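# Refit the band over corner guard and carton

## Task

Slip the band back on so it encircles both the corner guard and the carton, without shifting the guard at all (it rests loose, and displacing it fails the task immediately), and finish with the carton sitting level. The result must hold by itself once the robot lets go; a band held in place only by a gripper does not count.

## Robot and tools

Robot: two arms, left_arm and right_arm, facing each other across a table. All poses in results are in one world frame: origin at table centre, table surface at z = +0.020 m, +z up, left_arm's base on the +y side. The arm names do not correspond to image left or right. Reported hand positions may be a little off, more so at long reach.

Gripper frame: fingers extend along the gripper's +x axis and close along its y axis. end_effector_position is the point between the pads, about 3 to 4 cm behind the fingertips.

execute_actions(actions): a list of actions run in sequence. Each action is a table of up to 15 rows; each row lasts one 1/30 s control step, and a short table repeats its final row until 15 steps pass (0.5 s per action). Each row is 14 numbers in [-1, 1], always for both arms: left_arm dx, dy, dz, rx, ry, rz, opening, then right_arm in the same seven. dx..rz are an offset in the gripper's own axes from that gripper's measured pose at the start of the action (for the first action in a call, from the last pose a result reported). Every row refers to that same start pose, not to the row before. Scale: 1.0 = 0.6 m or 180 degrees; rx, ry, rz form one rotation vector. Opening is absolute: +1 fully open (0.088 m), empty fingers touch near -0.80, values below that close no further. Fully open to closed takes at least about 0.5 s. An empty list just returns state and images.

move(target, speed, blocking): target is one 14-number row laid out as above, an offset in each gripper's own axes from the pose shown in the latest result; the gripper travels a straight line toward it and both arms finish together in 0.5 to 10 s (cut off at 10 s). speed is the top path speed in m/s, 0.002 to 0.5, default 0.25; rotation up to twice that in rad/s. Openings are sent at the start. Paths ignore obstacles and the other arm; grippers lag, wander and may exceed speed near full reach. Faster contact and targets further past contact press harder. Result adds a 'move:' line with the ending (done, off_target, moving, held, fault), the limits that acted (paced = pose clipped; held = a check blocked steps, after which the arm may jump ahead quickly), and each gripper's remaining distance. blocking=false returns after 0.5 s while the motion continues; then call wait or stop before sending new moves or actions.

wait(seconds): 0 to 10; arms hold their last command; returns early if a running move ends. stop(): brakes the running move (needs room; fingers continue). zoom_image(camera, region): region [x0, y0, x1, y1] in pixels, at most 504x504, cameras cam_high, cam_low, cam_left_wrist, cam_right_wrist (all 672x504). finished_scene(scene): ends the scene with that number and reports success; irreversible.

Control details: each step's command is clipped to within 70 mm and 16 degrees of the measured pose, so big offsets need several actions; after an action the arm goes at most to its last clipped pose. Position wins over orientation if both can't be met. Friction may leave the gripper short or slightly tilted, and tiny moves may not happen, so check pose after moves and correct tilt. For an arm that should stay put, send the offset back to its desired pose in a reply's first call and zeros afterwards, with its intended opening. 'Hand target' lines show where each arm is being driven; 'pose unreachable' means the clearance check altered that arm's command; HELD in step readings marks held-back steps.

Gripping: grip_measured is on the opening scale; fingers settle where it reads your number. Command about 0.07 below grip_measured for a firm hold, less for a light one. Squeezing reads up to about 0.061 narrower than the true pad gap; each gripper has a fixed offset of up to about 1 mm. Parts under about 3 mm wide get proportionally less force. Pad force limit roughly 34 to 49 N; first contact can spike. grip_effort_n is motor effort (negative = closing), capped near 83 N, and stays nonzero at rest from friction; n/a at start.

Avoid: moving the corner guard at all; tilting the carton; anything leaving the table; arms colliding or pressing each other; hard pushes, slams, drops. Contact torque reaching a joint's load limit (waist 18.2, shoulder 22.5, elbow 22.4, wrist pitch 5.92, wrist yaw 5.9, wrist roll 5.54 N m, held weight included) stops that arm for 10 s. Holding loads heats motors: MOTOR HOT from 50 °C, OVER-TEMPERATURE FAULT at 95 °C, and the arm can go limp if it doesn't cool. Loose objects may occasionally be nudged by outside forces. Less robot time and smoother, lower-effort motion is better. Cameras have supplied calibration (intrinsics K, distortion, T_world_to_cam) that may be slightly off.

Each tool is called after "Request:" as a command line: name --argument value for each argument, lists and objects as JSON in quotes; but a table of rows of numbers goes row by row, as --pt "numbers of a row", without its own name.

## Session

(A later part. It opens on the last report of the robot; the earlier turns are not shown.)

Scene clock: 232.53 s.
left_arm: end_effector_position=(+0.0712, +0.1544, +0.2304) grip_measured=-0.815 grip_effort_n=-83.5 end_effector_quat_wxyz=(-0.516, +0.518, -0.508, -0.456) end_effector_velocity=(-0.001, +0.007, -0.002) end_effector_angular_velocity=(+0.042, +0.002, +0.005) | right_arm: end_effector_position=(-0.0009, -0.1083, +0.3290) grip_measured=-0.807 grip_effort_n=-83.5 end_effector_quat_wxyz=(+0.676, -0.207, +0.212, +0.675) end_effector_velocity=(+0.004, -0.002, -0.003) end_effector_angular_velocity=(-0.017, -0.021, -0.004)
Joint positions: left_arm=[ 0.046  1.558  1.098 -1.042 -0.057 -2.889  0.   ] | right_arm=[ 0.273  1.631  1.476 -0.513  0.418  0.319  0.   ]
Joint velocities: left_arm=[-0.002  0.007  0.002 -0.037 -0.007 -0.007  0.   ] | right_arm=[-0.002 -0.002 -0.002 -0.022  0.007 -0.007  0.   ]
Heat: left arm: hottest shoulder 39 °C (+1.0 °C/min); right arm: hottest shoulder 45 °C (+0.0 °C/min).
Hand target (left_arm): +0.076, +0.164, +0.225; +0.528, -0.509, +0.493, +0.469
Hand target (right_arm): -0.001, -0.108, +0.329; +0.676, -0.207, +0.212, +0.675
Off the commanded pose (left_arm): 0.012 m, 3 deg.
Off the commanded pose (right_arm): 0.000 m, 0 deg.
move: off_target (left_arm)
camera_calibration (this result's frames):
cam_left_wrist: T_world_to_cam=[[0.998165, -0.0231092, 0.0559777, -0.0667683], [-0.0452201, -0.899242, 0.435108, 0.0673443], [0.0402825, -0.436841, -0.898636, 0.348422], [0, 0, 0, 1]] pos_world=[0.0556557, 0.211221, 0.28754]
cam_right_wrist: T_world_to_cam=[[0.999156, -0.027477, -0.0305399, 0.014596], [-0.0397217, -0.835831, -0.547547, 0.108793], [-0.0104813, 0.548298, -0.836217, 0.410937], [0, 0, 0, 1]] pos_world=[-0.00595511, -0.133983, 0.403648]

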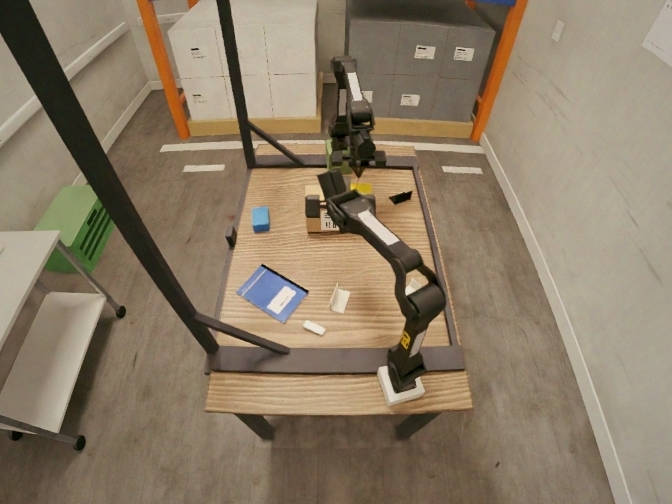

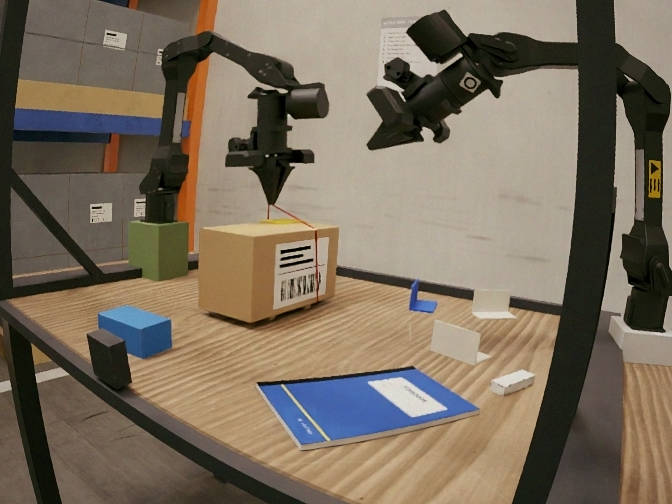

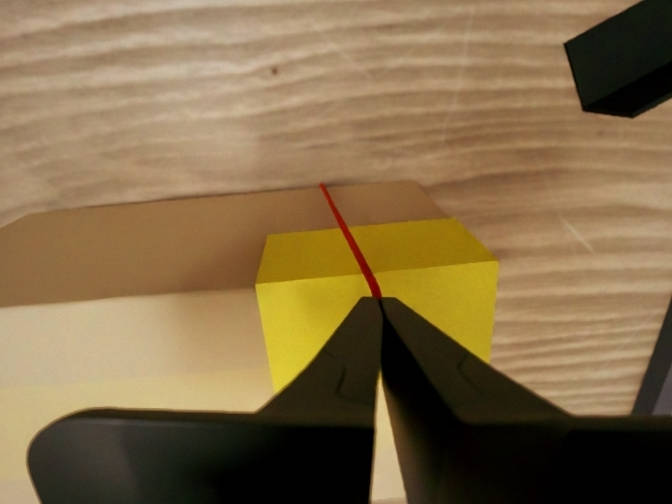

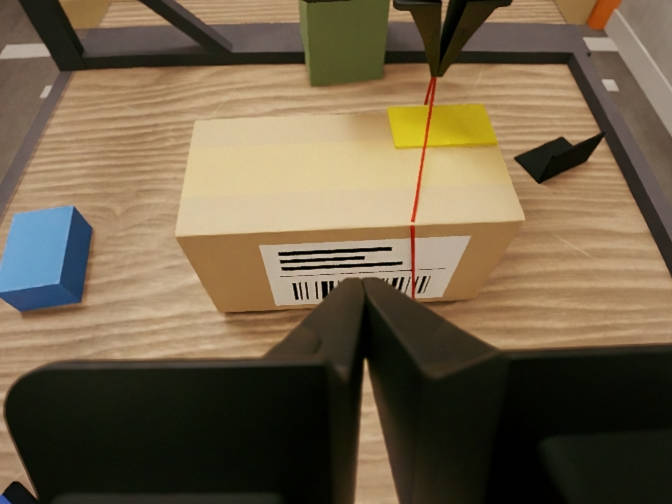

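Request:
move --target '[0.008,-0.04,0.02,0,-0.01,0,-1,0,0,0,0,0,0,-0.9]' --speed 0.025

Scene clock: 241.30 s.
left_arm: end_effector_position=(+0.0910, +0.1553, +0.2320) grip_measured=-0.815 grip_effort_n=-83.5 end_effector_quat_wxyz=(-0.513, +0.519, -0.515, -0.450) end_effector_velocity=(+0.001, +0.006, -0.000) end_effector_angular_velocity=(+0.027, -0.014, +0.007) | right_arm: end_effector_position=(-0.0009, -0.1083, +0.3290) grip_measured=-0.807 grip_effort_n=-83.5 end_effector_quat_wxyz=(+0.676, -0.207, +0.212, +0.675) end_effector_velocity=(+0.002, +0.001, +0.004) end_effector_angular_velocity=(+0.013, -0.016, +0.004)
Joint positions: left_arm=[ 0.124  1.558  1.104 -1.03  -0.042 -2.803  0.   ] | right_arm=[ 0.273  1.631  1.476 -0.513  0.418  0.319  0.   ]
Joint velocities: left_arm=[-0.002 -0.002 -0.002 -0.022 -0.022 -0.007  0.   ] | right_arm=[-0.002 -0.002  0.002  0.007  0.007 -0.022  0.   ]
Heat: left arm: hottest shoulder 38 °C (+0.0 °C/min); right arm: hottest shoulder 45 °C (+0.0 °C/min).
Hand target (left_arm): +0.096, +0.165, +0.227; +0.524, -0.511, +0.499, +0.464
Hand target (right_arm): -0.001, -0.108, +0.329; +0.676, -0.207, +0.212, +0.675
Off the commanded pose (left_arm): 0.012 m, 3 deg.
Off the commanded pose (right_arm): 0.000 m, 0 deg.
move: off_target (left_arm)
camera_calibration (this result's frames):
cam_left_wrist: T_world_to_cam=[[0.99818, -0.0314677, 0.0514463, -0.0841888], [-0.0512771, -0.891871, 0.449373, 0.064426], [0.0317428, -0.451193, -0.891861, 0.35089], [0, 0, 0, 1]] pos_world=[0.0762009, 0.21313, 0.288326]
cam_right_wrist: T_world_to_cam=[[0.999156, -0.027477, -0.0305399, 0.014596], [-0.0397217, -0.835831, -0.547547, 0.108793], [-0.0104813, 0.548298, -0.836217, 0.410937], [0, 0, 0, 1]] pos_world=[-0.00595511, -0.133983, 0.403648]

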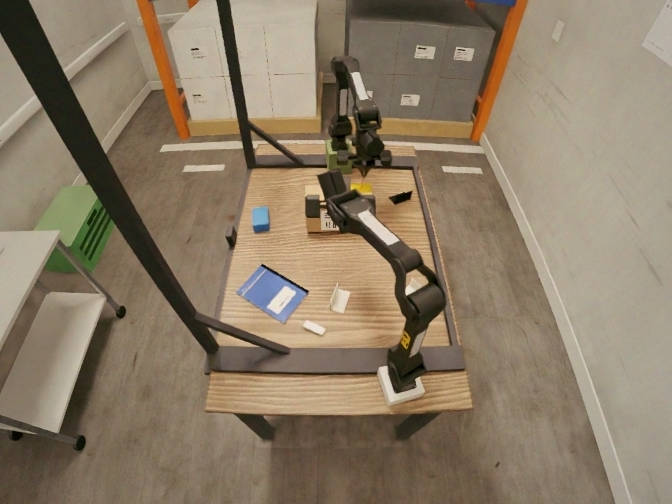

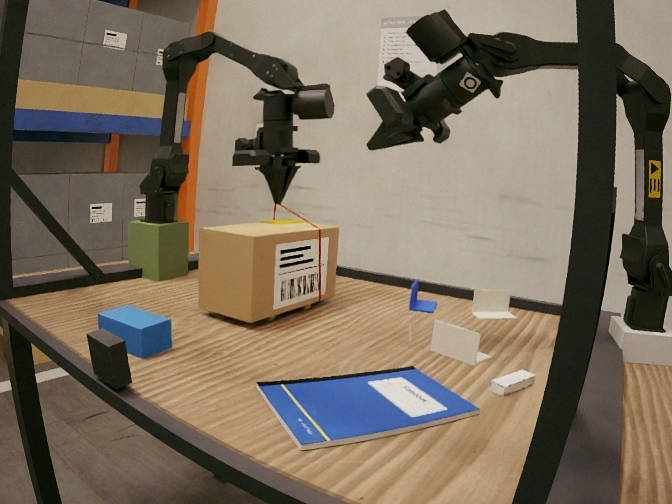

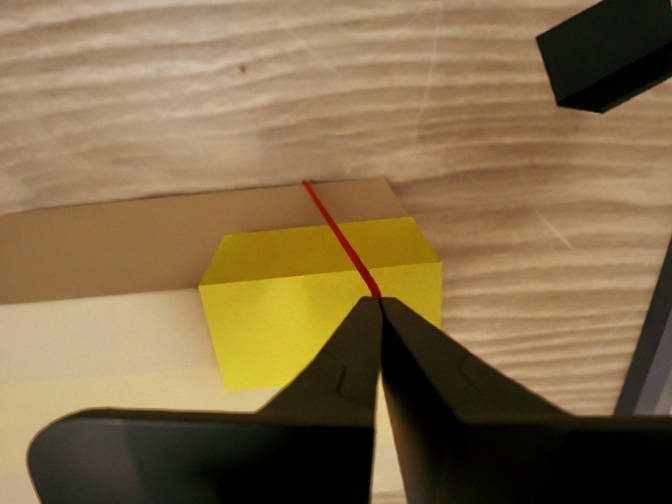

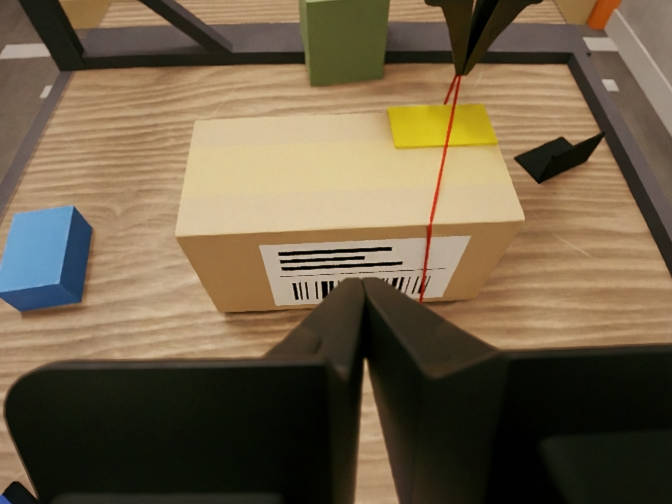

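Request:
move --target '[0.008,0.046,0.016,0,-0.01,0,-1,0,0,0,0,0,0,-0.9]' --speed 0.025

Scene clock: 253.73 s.
left_arm: end_effector_position=(+0.0634, +0.1542, +0.2268) grip_measured=-0.815 grip_effort_n=-83.5 end_effector_quat_wxyz=(-0.513, +0.515, -0.519, -0.450) end_effector_velocity=(+0.000, +0.002, -0.000) end_effector_angular_velocity=(+0.008, -0.005, +0.005) | right_arm: end_effector_position=(-0.0009, -0.1083, +0.3290) grip_measured=-0.807 grip_effort_n=-83.5 end_effector_quat_wxyz=(+0.676, -0.207, +0.212, +0.675) end_effector_velocity=(+0.003, -0.002, -0.005) end_effector_angular_velocity=(-0.021, -0.035, +0.004)
Joint positions: left_arm=[ 0.026  1.544  1.07  -1.014 -0.043 -2.893  0.   ] | right_arm=[ 0.273  1.631  1.476 -0.513  0.418  0.319  0.   ]
Joint velocities: left_arm=[-0.002 -0.002 -0.002 -0.007 -0.007 -0.007  0.   ] | right_arm=[-0.002  0.002 -0.002 -0.022  0.007 -0.022  0.   ]
Heat: left arm: hottest shoulder 36 °C (-3.0 °C/min); right arm: hottest shoulder 45 °C (+0.0 °C/min).
Hand target (left_arm): +0.064, +0.166, +0.225; +0.521, -0.511, +0.507, +0.459
Hand target (right_arm): -0.001, -0.108, +0.329; +0.676, -0.207, +0.212, +0.675
Off the commanded pose (left_arm): 0.012 m, 2 deg.
Off the commanded pose (right_arm): 0.000 m, 0 deg.
move: off_target (left_arm)
camera_calibration (this result's frames):
cam_left_wrist: T_world_to_cam=[[0.998208, -0.0393371, 0.0450999, -0.0538125], [-0.0554736, -0.890944, 0.450711, 0.0641115], [0.0224518, -0.452405, -0.89153, 0.347388], [0, 0, 0, 1]] pos_world=[0.0494731, 0.212163, 0.283238]
cam_right_wrist: T_world_to_cam=[[0.999156, -0.027477, -0.0305399, 0.014596], [-0.0397217, -0.835831, -0.547547, 0.108793], [-0.0104813, 0.548298, -0.836217, 0.410937], [0, 0, 0, 1]] pos_world=[-0.00595511, -0.133983, 0.403648]

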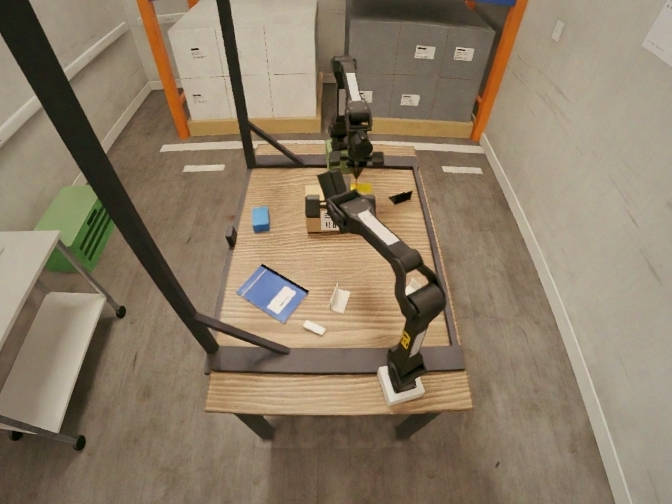

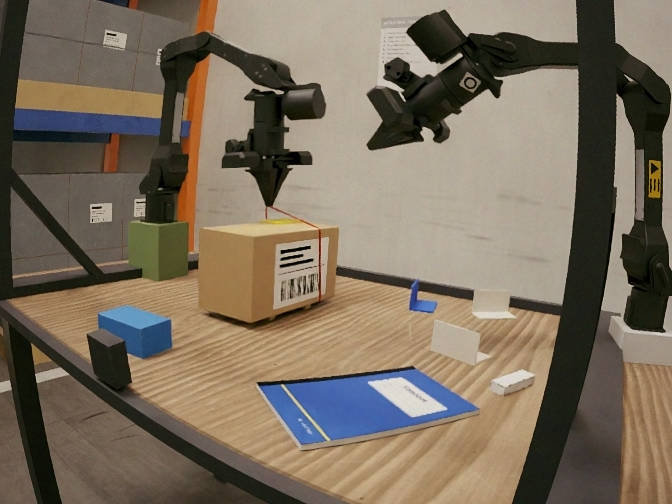

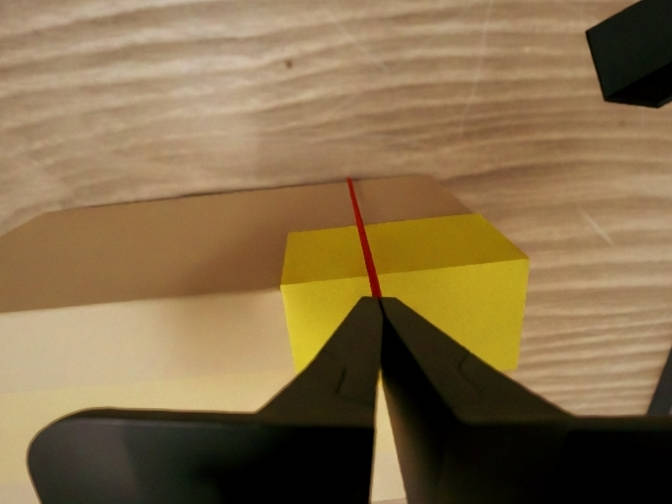

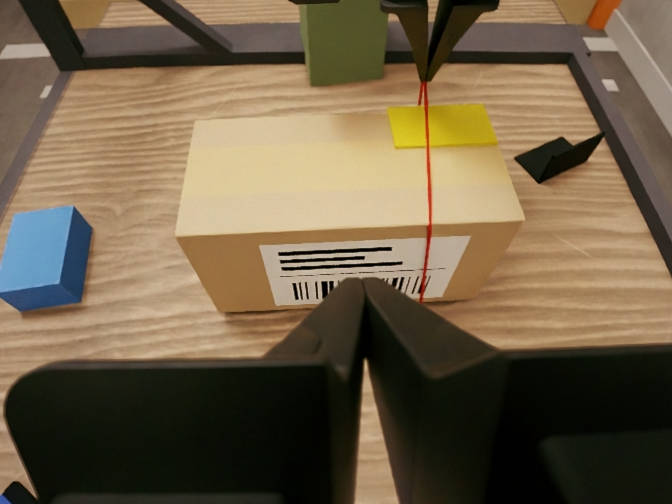

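Request:
move --target '[0.027,0.0,-0.015,0,-0.015,0,-1,0,0,0,0,0,0,-0.9]' --speed 0.02

Scene clock: 259.87 s.
left_arm: end_effector_position=(+0.0628, +0.1386, +0.2166) grip_measured=-0.815 grip_effort_n=-83.5 end_effector_quat_wxyz=(-0.516, +0.511, -0.518, -0.452) end_effector_velocity=(+0.001, -0.002, +0.000) end_effector_angular_velocity=(-0.006, -0.009, -0.009) | right_arm: end_effector_position=(-0.0009, -0.1083, +0.3290) grip_measured=-0.807 grip_effort_n=-83.5 end_effector_quat_wxyz=(+0.676, -0.207, +0.212, +0.675) end_effector_velocity=(+0.002, +0.001, +0.001) end_effector_angular_velocity=(+0.004, +0.002, +0.003)
Joint positions: left_arm=[ 0.014  1.621  1.106 -0.985 -0.044 -2.901  0.   ] | right_arm=[ 0.273  1.631  1.476 -0.513  0.418  0.319  0.   ]
Joint velocities: left_arm=[-0.002  0.002  0.002  0.007 -0.007  0.007  0.   ] | right_arm=[-0.007 -0.002 -0.002  0.007 -0.007 -0.007  0.   ]
Heat: left arm: hottest shoulder 36 °C (-4.0 °C/min); right arm: hottest shoulder 45 °C (+0.0 °C/min).
Hand target (left_arm): +0.064, +0.144, +0.211; +0.524, -0.505, +0.507, +0.462
Hand target (right_arm): -0.001, -0.108, +0.329; +0.676, -0.207, +0.212, +0.675
Off the commanded pose (left_arm): 0.008 m, 2 deg.
Off the commanded pose (right_arm): 0.000 m, 0 deg.
move: done
camera_calibration (this result's frames):
cam_left_wrist: T_world_to_cam=[[0.998106, -0.0443682, 0.0426222, -0.0521237], [-0.0586514, -0.895392, 0.4414, 0.0576013], [0.0185795, -0.443064, -0.896298, 0.331234], [0, 0, 0, 1]] pos_world=[0.0492493, 0.196021, 0.27368]
cam_right_wrist: T_world_to_cam=[[0.999156, -0.027477, -0.0305399, 0.014596], [-0.0397217, -0.835831, -0.547547, 0.108793], [-0.0104813, 0.548298, -0.836217, 0.410937], [0, 0, 0, 1]] pos_world=[-0.00595511, -0.133983, 0.403648]

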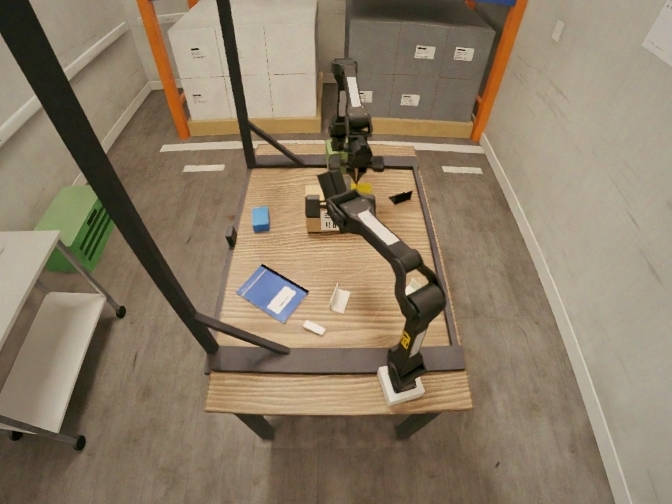

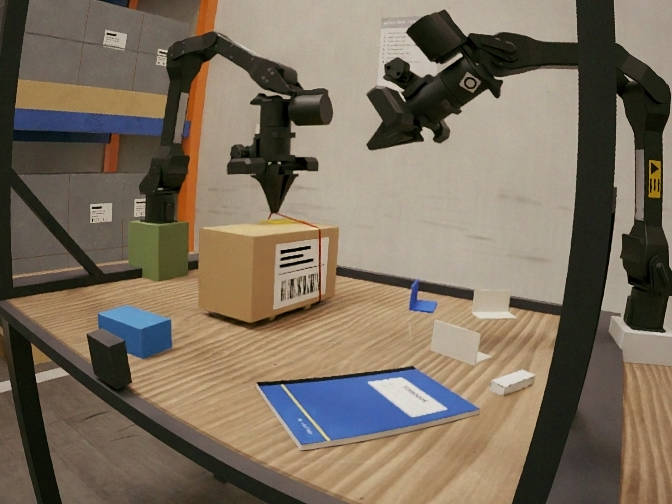

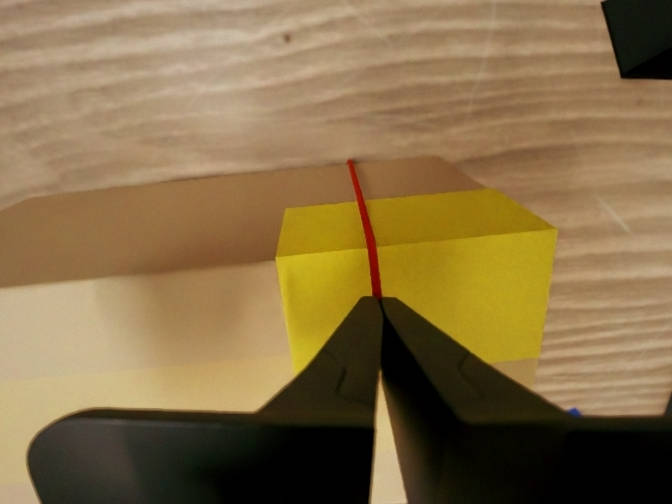

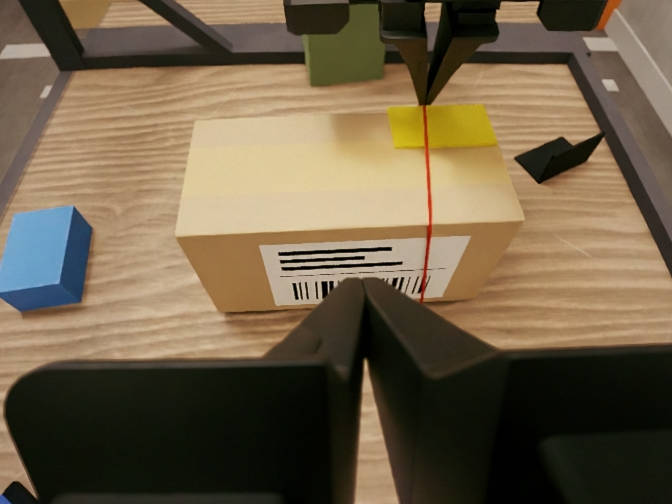

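Request:
move --target '[0.016,0.0,0.006,0,0,0,-1,0,0,0,0,0,0,-0.9]' --speed 0.015

Scene clock: 263.90 s.
left_arm: end_effector_position=(+0.0633, +0.1331, +0.2122) grip_measured=-0.815 grip_effort_n=-83.5 end_effector_quat_wxyz=(-0.509, +0.520, -0.524, -0.443) end_effector_velocity=(+0.002, +0.001, -0.001) end_effector_angular_velocity=(+0.002, -0.023, -0.007) | right_arm: end_effector_position=(-0.0009, -0.1083, +0.3290) grip_measured=-0.807 grip_effort_n=-83.5 end_effector_quat_wxyz=(+0.676, -0.207, +0.212, +0.675) end_effector_velocity=(+0.003, -0.000, -0.001) end_effector_angular_velocity=(-0.009, +0.006, -0.006)
Joint positions: left_arm=[ 0.014  1.621  1.086 -0.933 -0.042 -2.901  0.   ] | right_arm=[ 0.273  1.631  1.476 -0.513  0.418  0.319  0.   ]
Joint velocities: left_arm=[-0.002 -0.002 -0.007  0.007 -0.022  0.007  0.   ] | right_arm=[-0.007 -0.002 -0.002 -0.007 -0.007  0.007  0.   ]
Heat: left arm: hottest shoulder 36 °C (-4.0 °C/min); right arm: hottest shoulder 45 °C (+0.0 °C/min).
Hand target (left_arm): +0.064, +0.141, +0.207; +0.516, -0.511, +0.518, +0.452
Hand target (right_arm): -0.001, -0.108, +0.329; +0.676, -0.207, +0.212, +0.675
Off the commanded pose (left_arm): 0.010 m, 2 deg.
Off the commanded pose (right_arm): 0.000 m, 0 deg.
move: off_target (left_arm)
camera_calibration (this result's frames):
cam_left_wrist: T_world_to_cam=[[0.99793, -0.0435132, 0.0473475, -0.0537986], [-0.0606686, -0.881177, 0.468879, 0.0471191], [0.0213191, -0.470781, -0.881993, 0.325347], [0, 0, 0, 1]] pos_world=[0.0496098, 0.192346, 0.267407]
cam_right_wrist: T_world_to_cam=[[0.999156, -0.027477, -0.0305399, 0.014596], [-0.0397217, -0.835831, -0.547547, 0.108793], [-0.0104813, 0.548298, -0.836217, 0.410937], [0, 0, 0, 1]] pos_world=[-0.00595511, -0.133983, 0.403648]

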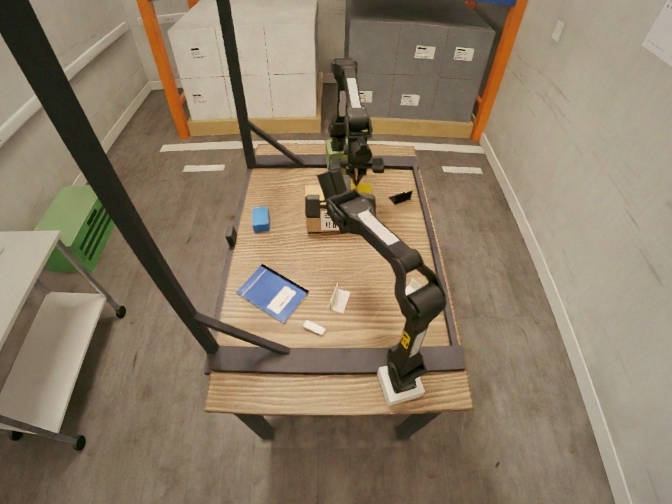

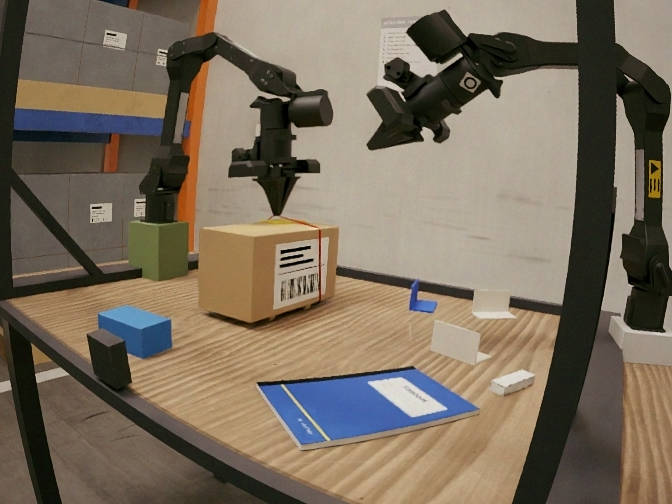

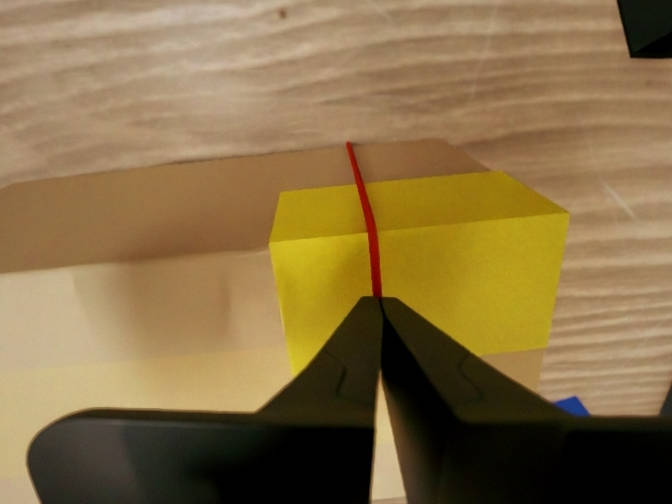

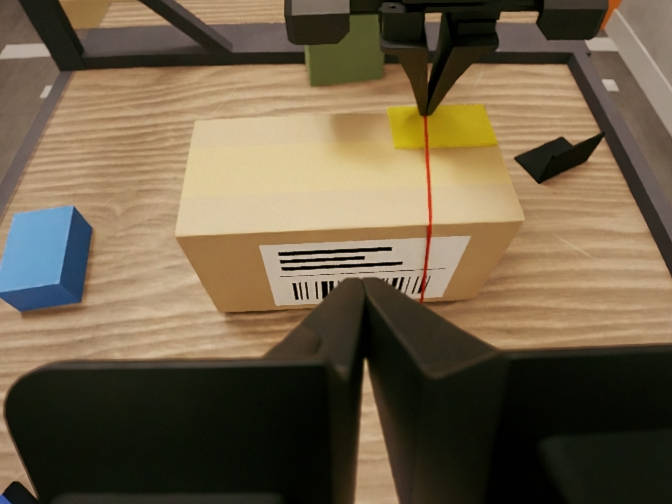

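Request:
execute_actions --actions '[[[0.01,0,0.004,0,-0.02,0,-1,0,0,0,0,0,0,-0.9]],[[0,0,0,0,0,0,-0.75,0,0,0,0,0,0,-0.9]],[[0,0,0,0,0,0,-0.5,0,0,0,0,0,0,-0.9]]]'

Request:
move --target '[-0.06,0,0,0,0,0,-0.5,0,0,0,0,0,0,-0.9]' --speed 0.06

Scene clock: 270.40 s.
left_arm: end_effector_position=(+0.0630, +0.1301, +0.2114) grip_measured=-0.504 grip_effort_n=17.0 end_effector_quat_wxyz=(-0.517, +0.512, -0.519, -0.449) end_effector_velocity=(+0.001, +0.003, -0.000) end_effector_angular_velocity=(+0.008, -0.006, +0.010) | right_arm: end_effector_position=(-0.0009, -0.1083, +0.3290) grip_measured=-0.807 grip_effort_n=-83.5 end_effector_quat_wxyz=(+0.676, -0.207, +0.212, +0.675) end_effector_velocity=(+0.001, -0.002, -0.006) end_effector_angular_velocity=(-0.026, -0.015, +0.007)
Joint positions: left_arm=[ 0.008  1.655  1.121 -0.962 -0.047 -2.903  0.014] | right_arm=[ 0.273  1.631  1.476 -0.513  0.418  0.319  0.   ]
Joint velocities: left_arm=[ 0.002 -0.002 -0.002 -0.007 -0.007 -0.007  0.001] | right_arm=[-0.002  0.002 -0.002 -0.022 -0.007 -0.007  0.   ]
Heat: left arm: hottest shoulder 36 °C (-5.0 °C/min); right arm: hottest shoulder 45 °C (+0.0 °C/min).
Hand target (left_arm): +0.063, +0.130, +0.211; +0.517, -0.512, +0.519, +0.449
Hand target (right_arm): -0.001, -0.108, +0.329; +0.676, -0.207, +0.212, +0.675
Off the commanded pose (left_arm): 0.000 m, 0 deg.
Off the commanded pose (right_arm): 0.000 m, 0 deg.
Step readings (end_effector_position; steps 1 to 15: 1st action; 16 to 30: 2nd action; 31 to 45: 3rd action):
0: left_arm (+0.0633, +0.1331, +0.2122) | right_arm (-0.0009, -0.1083, +0.3290)
1: left_arm (+0.0632, +0.1330, +0.2120) | right_arm (-0.0009, -0.1083, +0.3290)
2: left_arm (+0.0631, +0.1326, +0.2122) | right_arm (-0.0009, -0.1083, +0.3290)
4: left_arm (+0.0630, +0.1306, +0.2118) | right_arm (-0.0009, -0.1083, +0.3290)
8: left_arm (+0.0629, +0.1303, +0.2109) | right_arm (-0.0009, -0.1083, +0.3290)
15: left_arm (+0.0630, +0.1301, +0.2111) | right_arm (-0.0009, -0.1083, +0.3290)
16: left_arm (+0.0630, +0.1301, +0.2111) | right_arm (-0.0009, -0.1083, +0.3290)
17: left_arm (+0.0630, +0.1297, +0.2113) | right_arm (-0.0009, -0.1083, +0.3290)
19: left_arm (+0.0632, +0.1285, +0.2115) | right_arm (-0.0009, -0.1083, +0.3290)
23: left_arm (+0.0630, +0.1301, +0.2114) | right_arm (-0.0009, -0.1083, +0.3290)
30: left_arm (+0.0630, +0.1301, +0.2114) | right_arm (-0.0009, -0.1083, +0.3290)
31: left_arm (+0.0630, +0.1301, +0.2114) | right_arm (-0.0009, -0.1083, +0.3290)
32: left_arm (+0.0630, +0.1301, +0.2114) | right_arm (-0.0009, -0.1083, +0.3290)
34: left_arm (+0.0630, +0.1301, +0.2114) | right_arm (-0.0009, -0.1083, +0.3290)
38: left_arm (+0.0630, +0.1301, +0.2114) | right_arm (-0.0009, -0.1083, +0.3290)
45: end_effector_position above
camera_calibration (this result's frames):
cam_left_wrist: T_world_to_cam=[[0.99779, -0.0478431, 0.0461173, -0.052704], [-0.0633671, -0.894014, 0.443535, 0.0520206], [0.0200095, -0.445477, -0.89507, 0.322745], [0, 0, 0, 1]] pos_world=[0.049426, 0.187761, 0.268237]
cam_right_wrist: T_world_to_cam=[[0.999156, -0.027477, -0.0305399, 0.014596], [-0.0397217, -0.835831, -0.547547, 0.108793], [-0.0104813, 0.548298, -0.836217, 0.410937], [0, 0, 0, 1]] pos_world=[-0.00595511, -0.133983, 0.403648]

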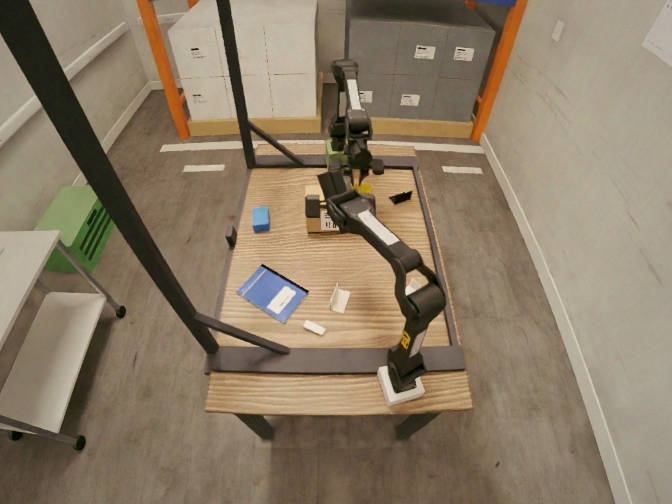

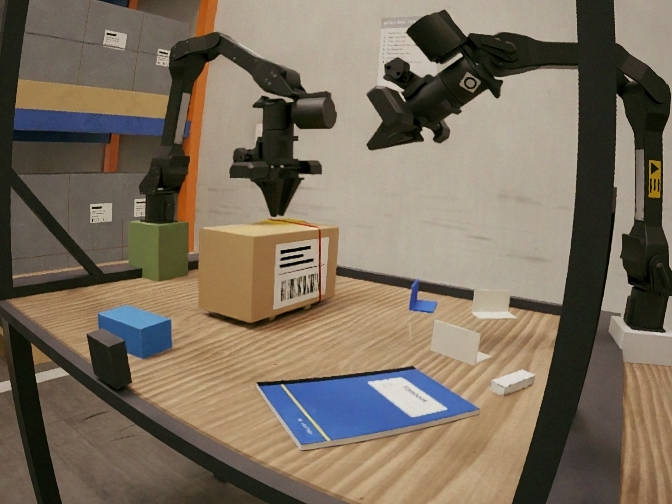

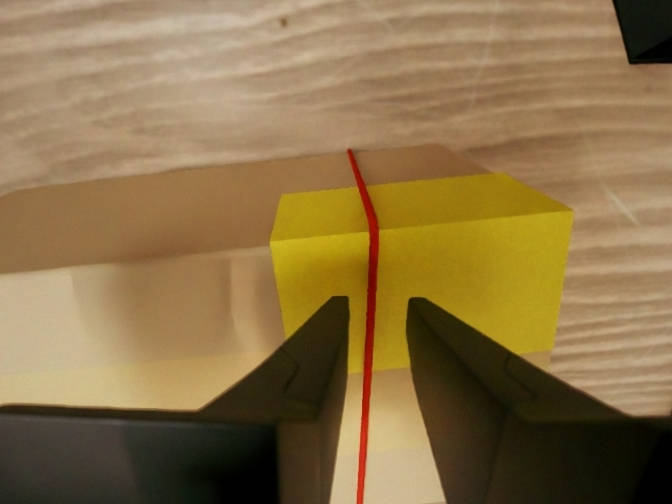

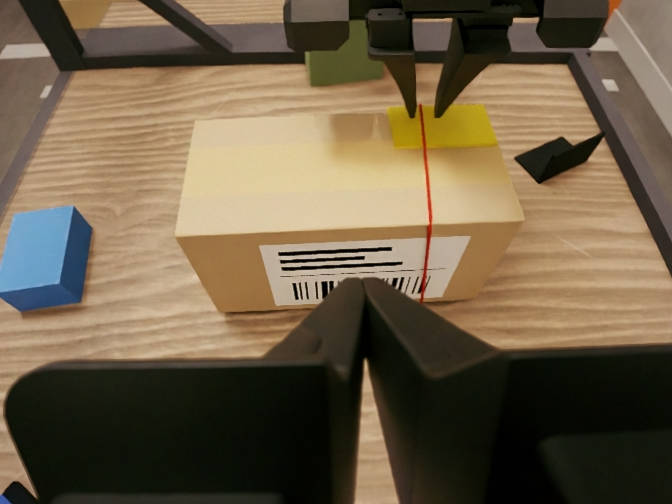

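Scene clock: 271.33 s.
left_arm: end_effector_position=(+0.0612, +0.1340, +0.2420) grip_measured=-0.503 grip_effort_n=17.0 end_effector_quat_wxyz=(-0.521, +0.506, -0.516, -0.454) end_effector_velocity=(+0.001, +0.002, -0.001) end_effector_angular_velocity=(+0.016, -0.020, -0.013) | right_arm: end_effector_position=(-0.0009, -0.1083, +0.3290) grip_measured=-0.807 grip_effort_n=-83.5 end_effector_quat_wxyz=(+0.676, -0.207, +0.212, +0.675) end_effector_velocity=(+0.001, -0.001, -0.001) end_effector_angular_velocity=(-0.009, -0.018, +0.016)
Joint positions: left_arm=[ 0.005  1.626  1.215 -1.103 -0.047 -2.904  0.014] | right_arm=[ 0.273  1.631  1.476 -0.513  0.418  0.319  0.   ]
Joint velocities: left_arm=[-0.007  0.002 -0.002 -0.007 -0.022  0.007 -0.   ] | right_arm=[-0.002 -0.002 -0.002 -0.007 -0.007 -0.022  0.   ]
Heat: left arm: hottest shoulder 36 °C (-5.0 °C/min); right arm: hottest shoulder 45 °C (+0.0 °C/min).
Hand target (left_arm): +0.061, +0.132, +0.247; +0.517, -0.512, +0.519, +0.450
Hand target (right_arm): -0.001, -0.108, +0.329; +0.676, -0.207, +0.212, +0.675
Off the commanded pose (left_arm): 0.005 m, 1 deg.
Off the commanded pose (right_arm): 0.000 m, 0 deg.
move: done
camera_calibration (this result's frames):
cam_left_wrist: T_world_to_cam=[[0.997782, -0.051259, 0.0424735, -0.0508004], [-0.0645405, -0.901204, 0.428562, 0.0465172], [0.0163097, -0.430353, -0.902513, 0.351933], [0, 0, 0, 1]] pos_world=[0.04795, 0.190773, 0.299846]
cam_right_wrist: T_world_to_cam=[[0.999156, -0.027477, -0.0305399, 0.014596], [-0.0397217, -0.835831, -0.547547, 0.108793], [-0.0104813, 0.548298, -0.836217, 0.410937], [0, 0, 0, 1]] pos_world=[-0.00595511, -0.133983, 0.403648]

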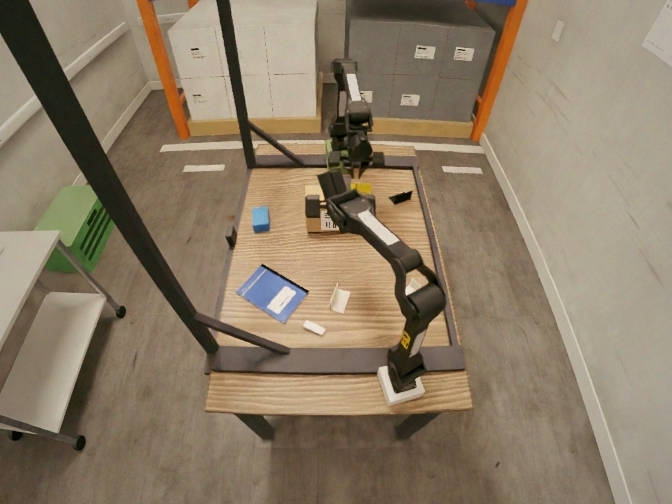

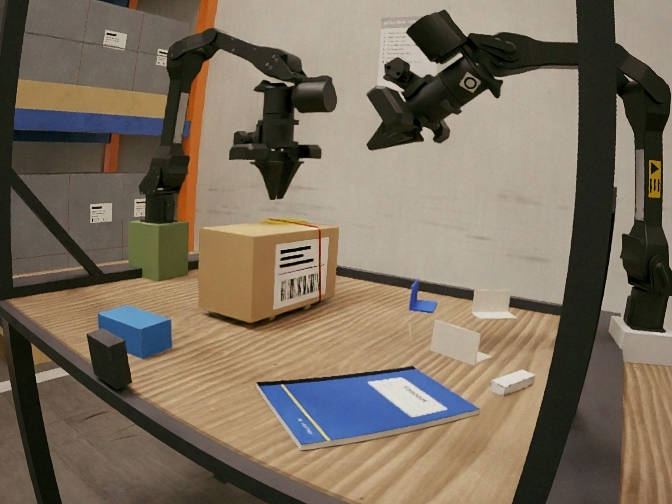

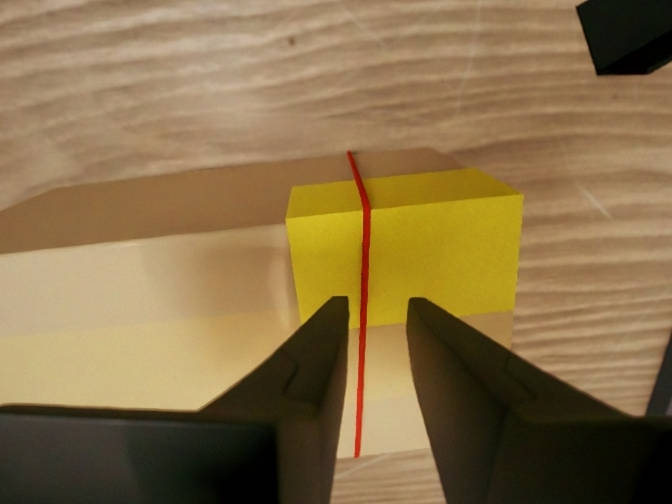

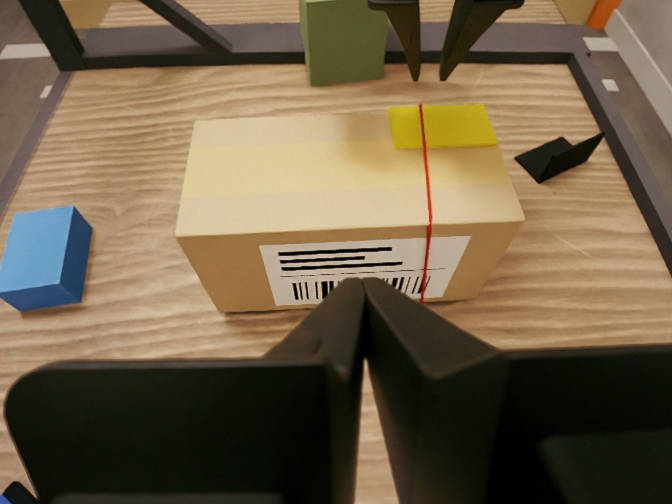

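Request:
move --target '[0.028,0.003,-0.185,0,-0.01,0,-0.3,0,0,0,0,0,0,-0.9]' --speed 0.1

Scene clock: 286.63 s.
left_arm: end_effector_position=(+0.0527, +0.0245, +0.2346) grip_measured=-0.303 grip_effort_n=16.5 end_effector_quat_wxyz=(-0.526, +0.501, -0.513, -0.458) end_effector_velocity=(+0.002, -0.004, +0.004) end_effector_angular_velocity=(-0.022, -0.009, +0.010) | right_arm: end_effector_position=(-0.0009, -0.1083, +0.3290) grip_measured=-0.807 grip_effort_n=-83.5 end_effector_quat_wxyz=(+0.676, -0.207, +0.212, +0.675) end_effector_velocity=(+0.002, +0.001, +0.001) end_effector_angular_velocity=(+0.009, -0.006, -0.004)
Joint positions: left_arm=[-0.061  2.057  1.739 -1.215 -0.051 -2.967  0.024] | right_arm=[ 0.273  1.631  1.476 -0.513  0.418  0.319  0.   ]
Joint velocities: left_arm=[ 0.002 -0.002  0.012  0.007 -0.007 -0.007 -0.   ] | right_arm=[-0.002 -0.002 -0.002  0.007  0.007 -0.007  0.   ]
Heat: left arm: hottest shoulder 37 °C (-3.0 °C/min); right arm: hottest shoulder 46 °C (+1.0 °C/min).
Hand target (left_arm): +0.052, +0.023, +0.229; +0.529, -0.499, +0.508, +0.462
Hand target (right_arm): -0.001, -0.108, +0.329; +0.676, -0.207, +0.212, +0.675
Off the commanded pose (left_arm): 0.005 m, 1 deg.
Off the commanded pose (right_arm): 0.000 m, 0 deg.
move: done
camera_calibration (this result's frames):
cam_left_wrist: T_world_to_cam=[[0.997712, -0.0538216, 0.0409059, -0.0471654], [-0.065929, -0.908462, 0.412736, -0.0456521], [0.0149473, -0.414489, -0.909932, 0.299702], [0, 0, 0, 1]] pos_world=[0.039568, 0.0802113, 0.29348]
cam_right_wrist: T_world_to_cam=[[0.999156, -0.027477, -0.0305399, 0.014596], [-0.0397217, -0.835831, -0.547547, 0.108793], [-0.0104813, 0.548298, -0.836217, 0.410937], [0, 0, 0, 1]] pos_world=[-0.00595511, -0.133983, 0.403648]

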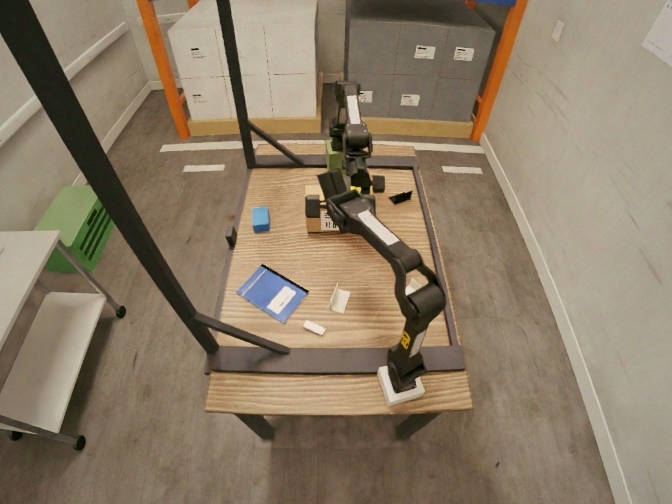

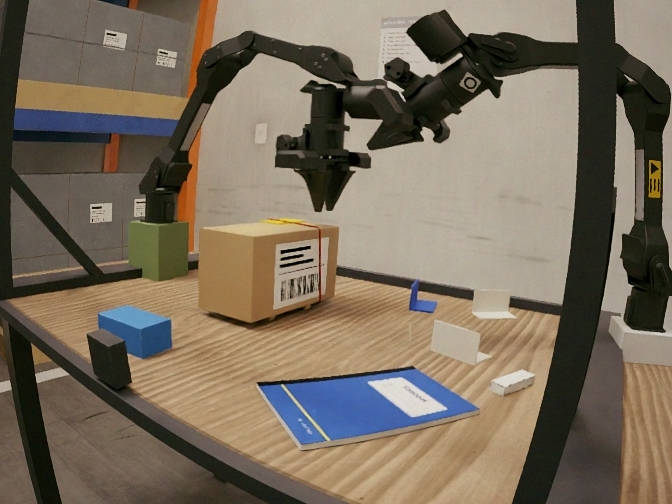

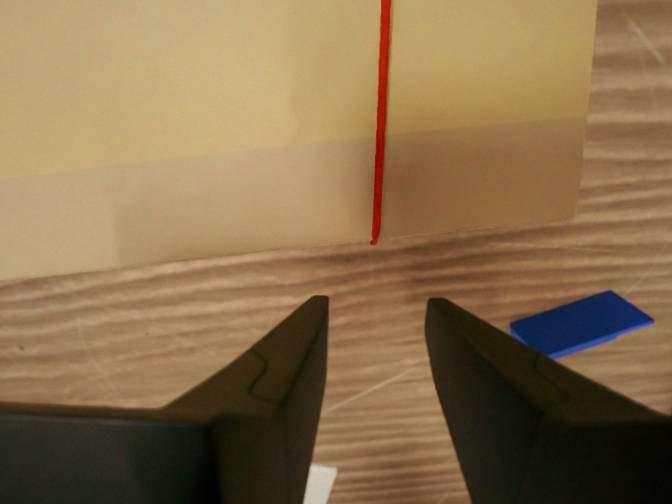

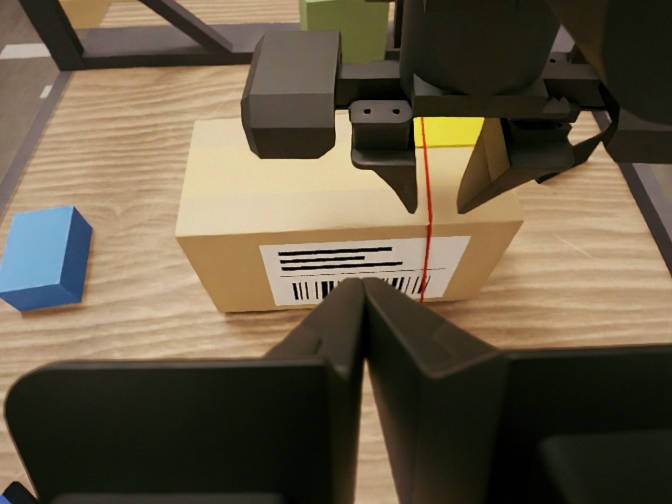

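Request:
move --target '[0.03,-0.015,0.033,0,-0.01,0,-0.3,0,0,0,0,0,0,-0.9]' --speed 0.05

Scene clock: 302.17 s.
left_arm: end_effector_position=(+0.0628, +0.0413, +0.2124) grip_measured=-0.303 grip_effort_n=16.5 end_effector_quat_wxyz=(-0.534, +0.490, -0.503, -0.471) end_effector_velocity=(+0.002, +0.000, +0.003) end_effector_angular_velocity=(-0.010, -0.023, +0.005) | right_arm: end_effector_position=(-0.0009, -0.1083, +0.3290) grip_measured=-0.807 grip_effort_n=-83.5 end_effector_quat_wxyz=(+0.676, -0.207, +0.212, +0.675) end_effector_velocity=(+0.001, -0.002, +0.001) end_effector_angular_velocity=(+0.000, -0.011, +0.001)
Joint positions: left_arm=[-0.031  2.042  1.627 -1.16  -0.052 -2.943  0.024] | right_arm=[ 0.273  1.631  1.476 -0.513  0.418  0.319  0.   ]
Joint velocities: left_arm=[-0.002 -0.012 -0.007  0.007 -0.022 -0.007 -0.   ] | right_arm=[ 0.002 -0.007 -0.002 -0.007  0.007 -0.007  0.   ]
Heat: left arm: hottest shoulder 38 °C (+0.0 °C/min); right arm: hottest shoulder 46 °C (+1.0 °C/min).
Hand target (left_arm): +0.064, +0.043, +0.217; +0.534, -0.493, +0.505, +0.466
Hand target (right_arm): -0.001, -0.108, +0.329; +0.676, -0.207, +0.212, +0.675
Off the commanded pose (left_arm): 0.005 m, 1 deg.
Off the commanded pose (right_arm): 0.000 m, 0 deg.
move: done
camera_calibration (this result's frames):
cam_left_wrist: T_world_to_cam=[[0.998106, -0.0500387, 0.0357965, -0.0545925], [-0.0598237, -0.92519, 0.374758, -0.0121205], [0.0143662, -0.37619, -0.926431, 0.28826], [0, 0, 0, 1]] pos_world=[0.0496227, 0.0944951, 0.27355]
cam_right_wrist: T_world_to_cam=[[0.999156, -0.027477, -0.0305399, 0.014596], [-0.0397217, -0.835831, -0.547547, 0.108793], [-0.0104813, 0.548298, -0.836217, 0.410937], [0, 0, 0, 1]] pos_world=[-0.00595511, -0.133983, 0.403648]

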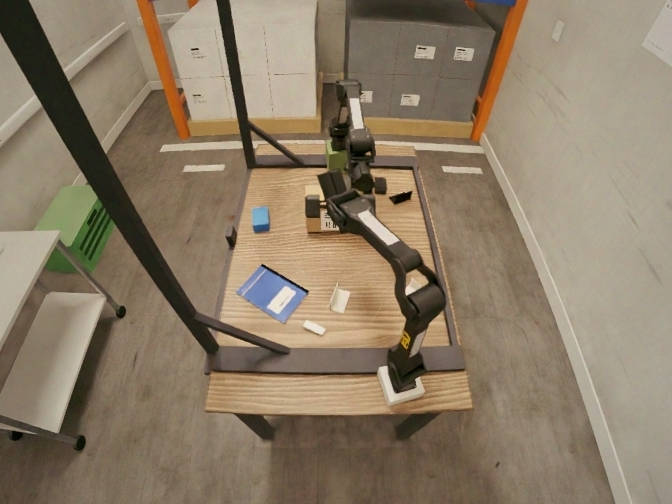

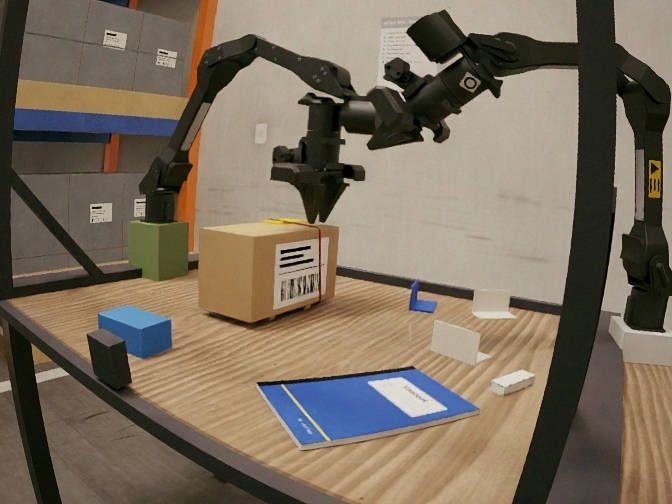

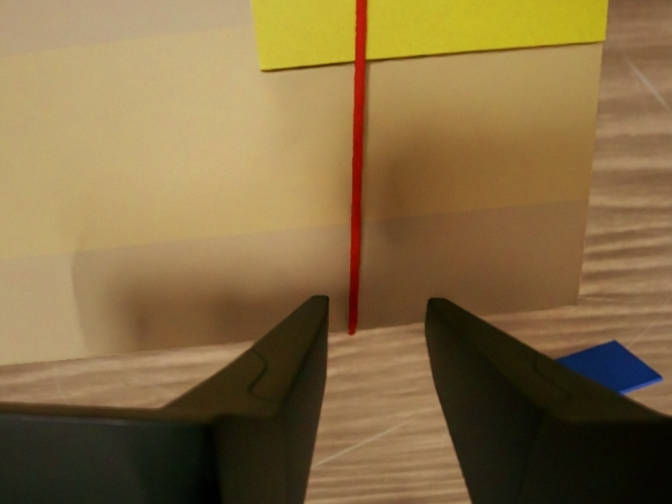

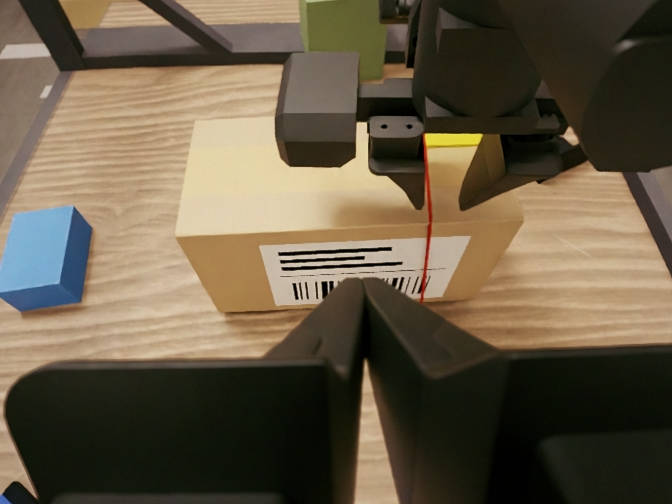

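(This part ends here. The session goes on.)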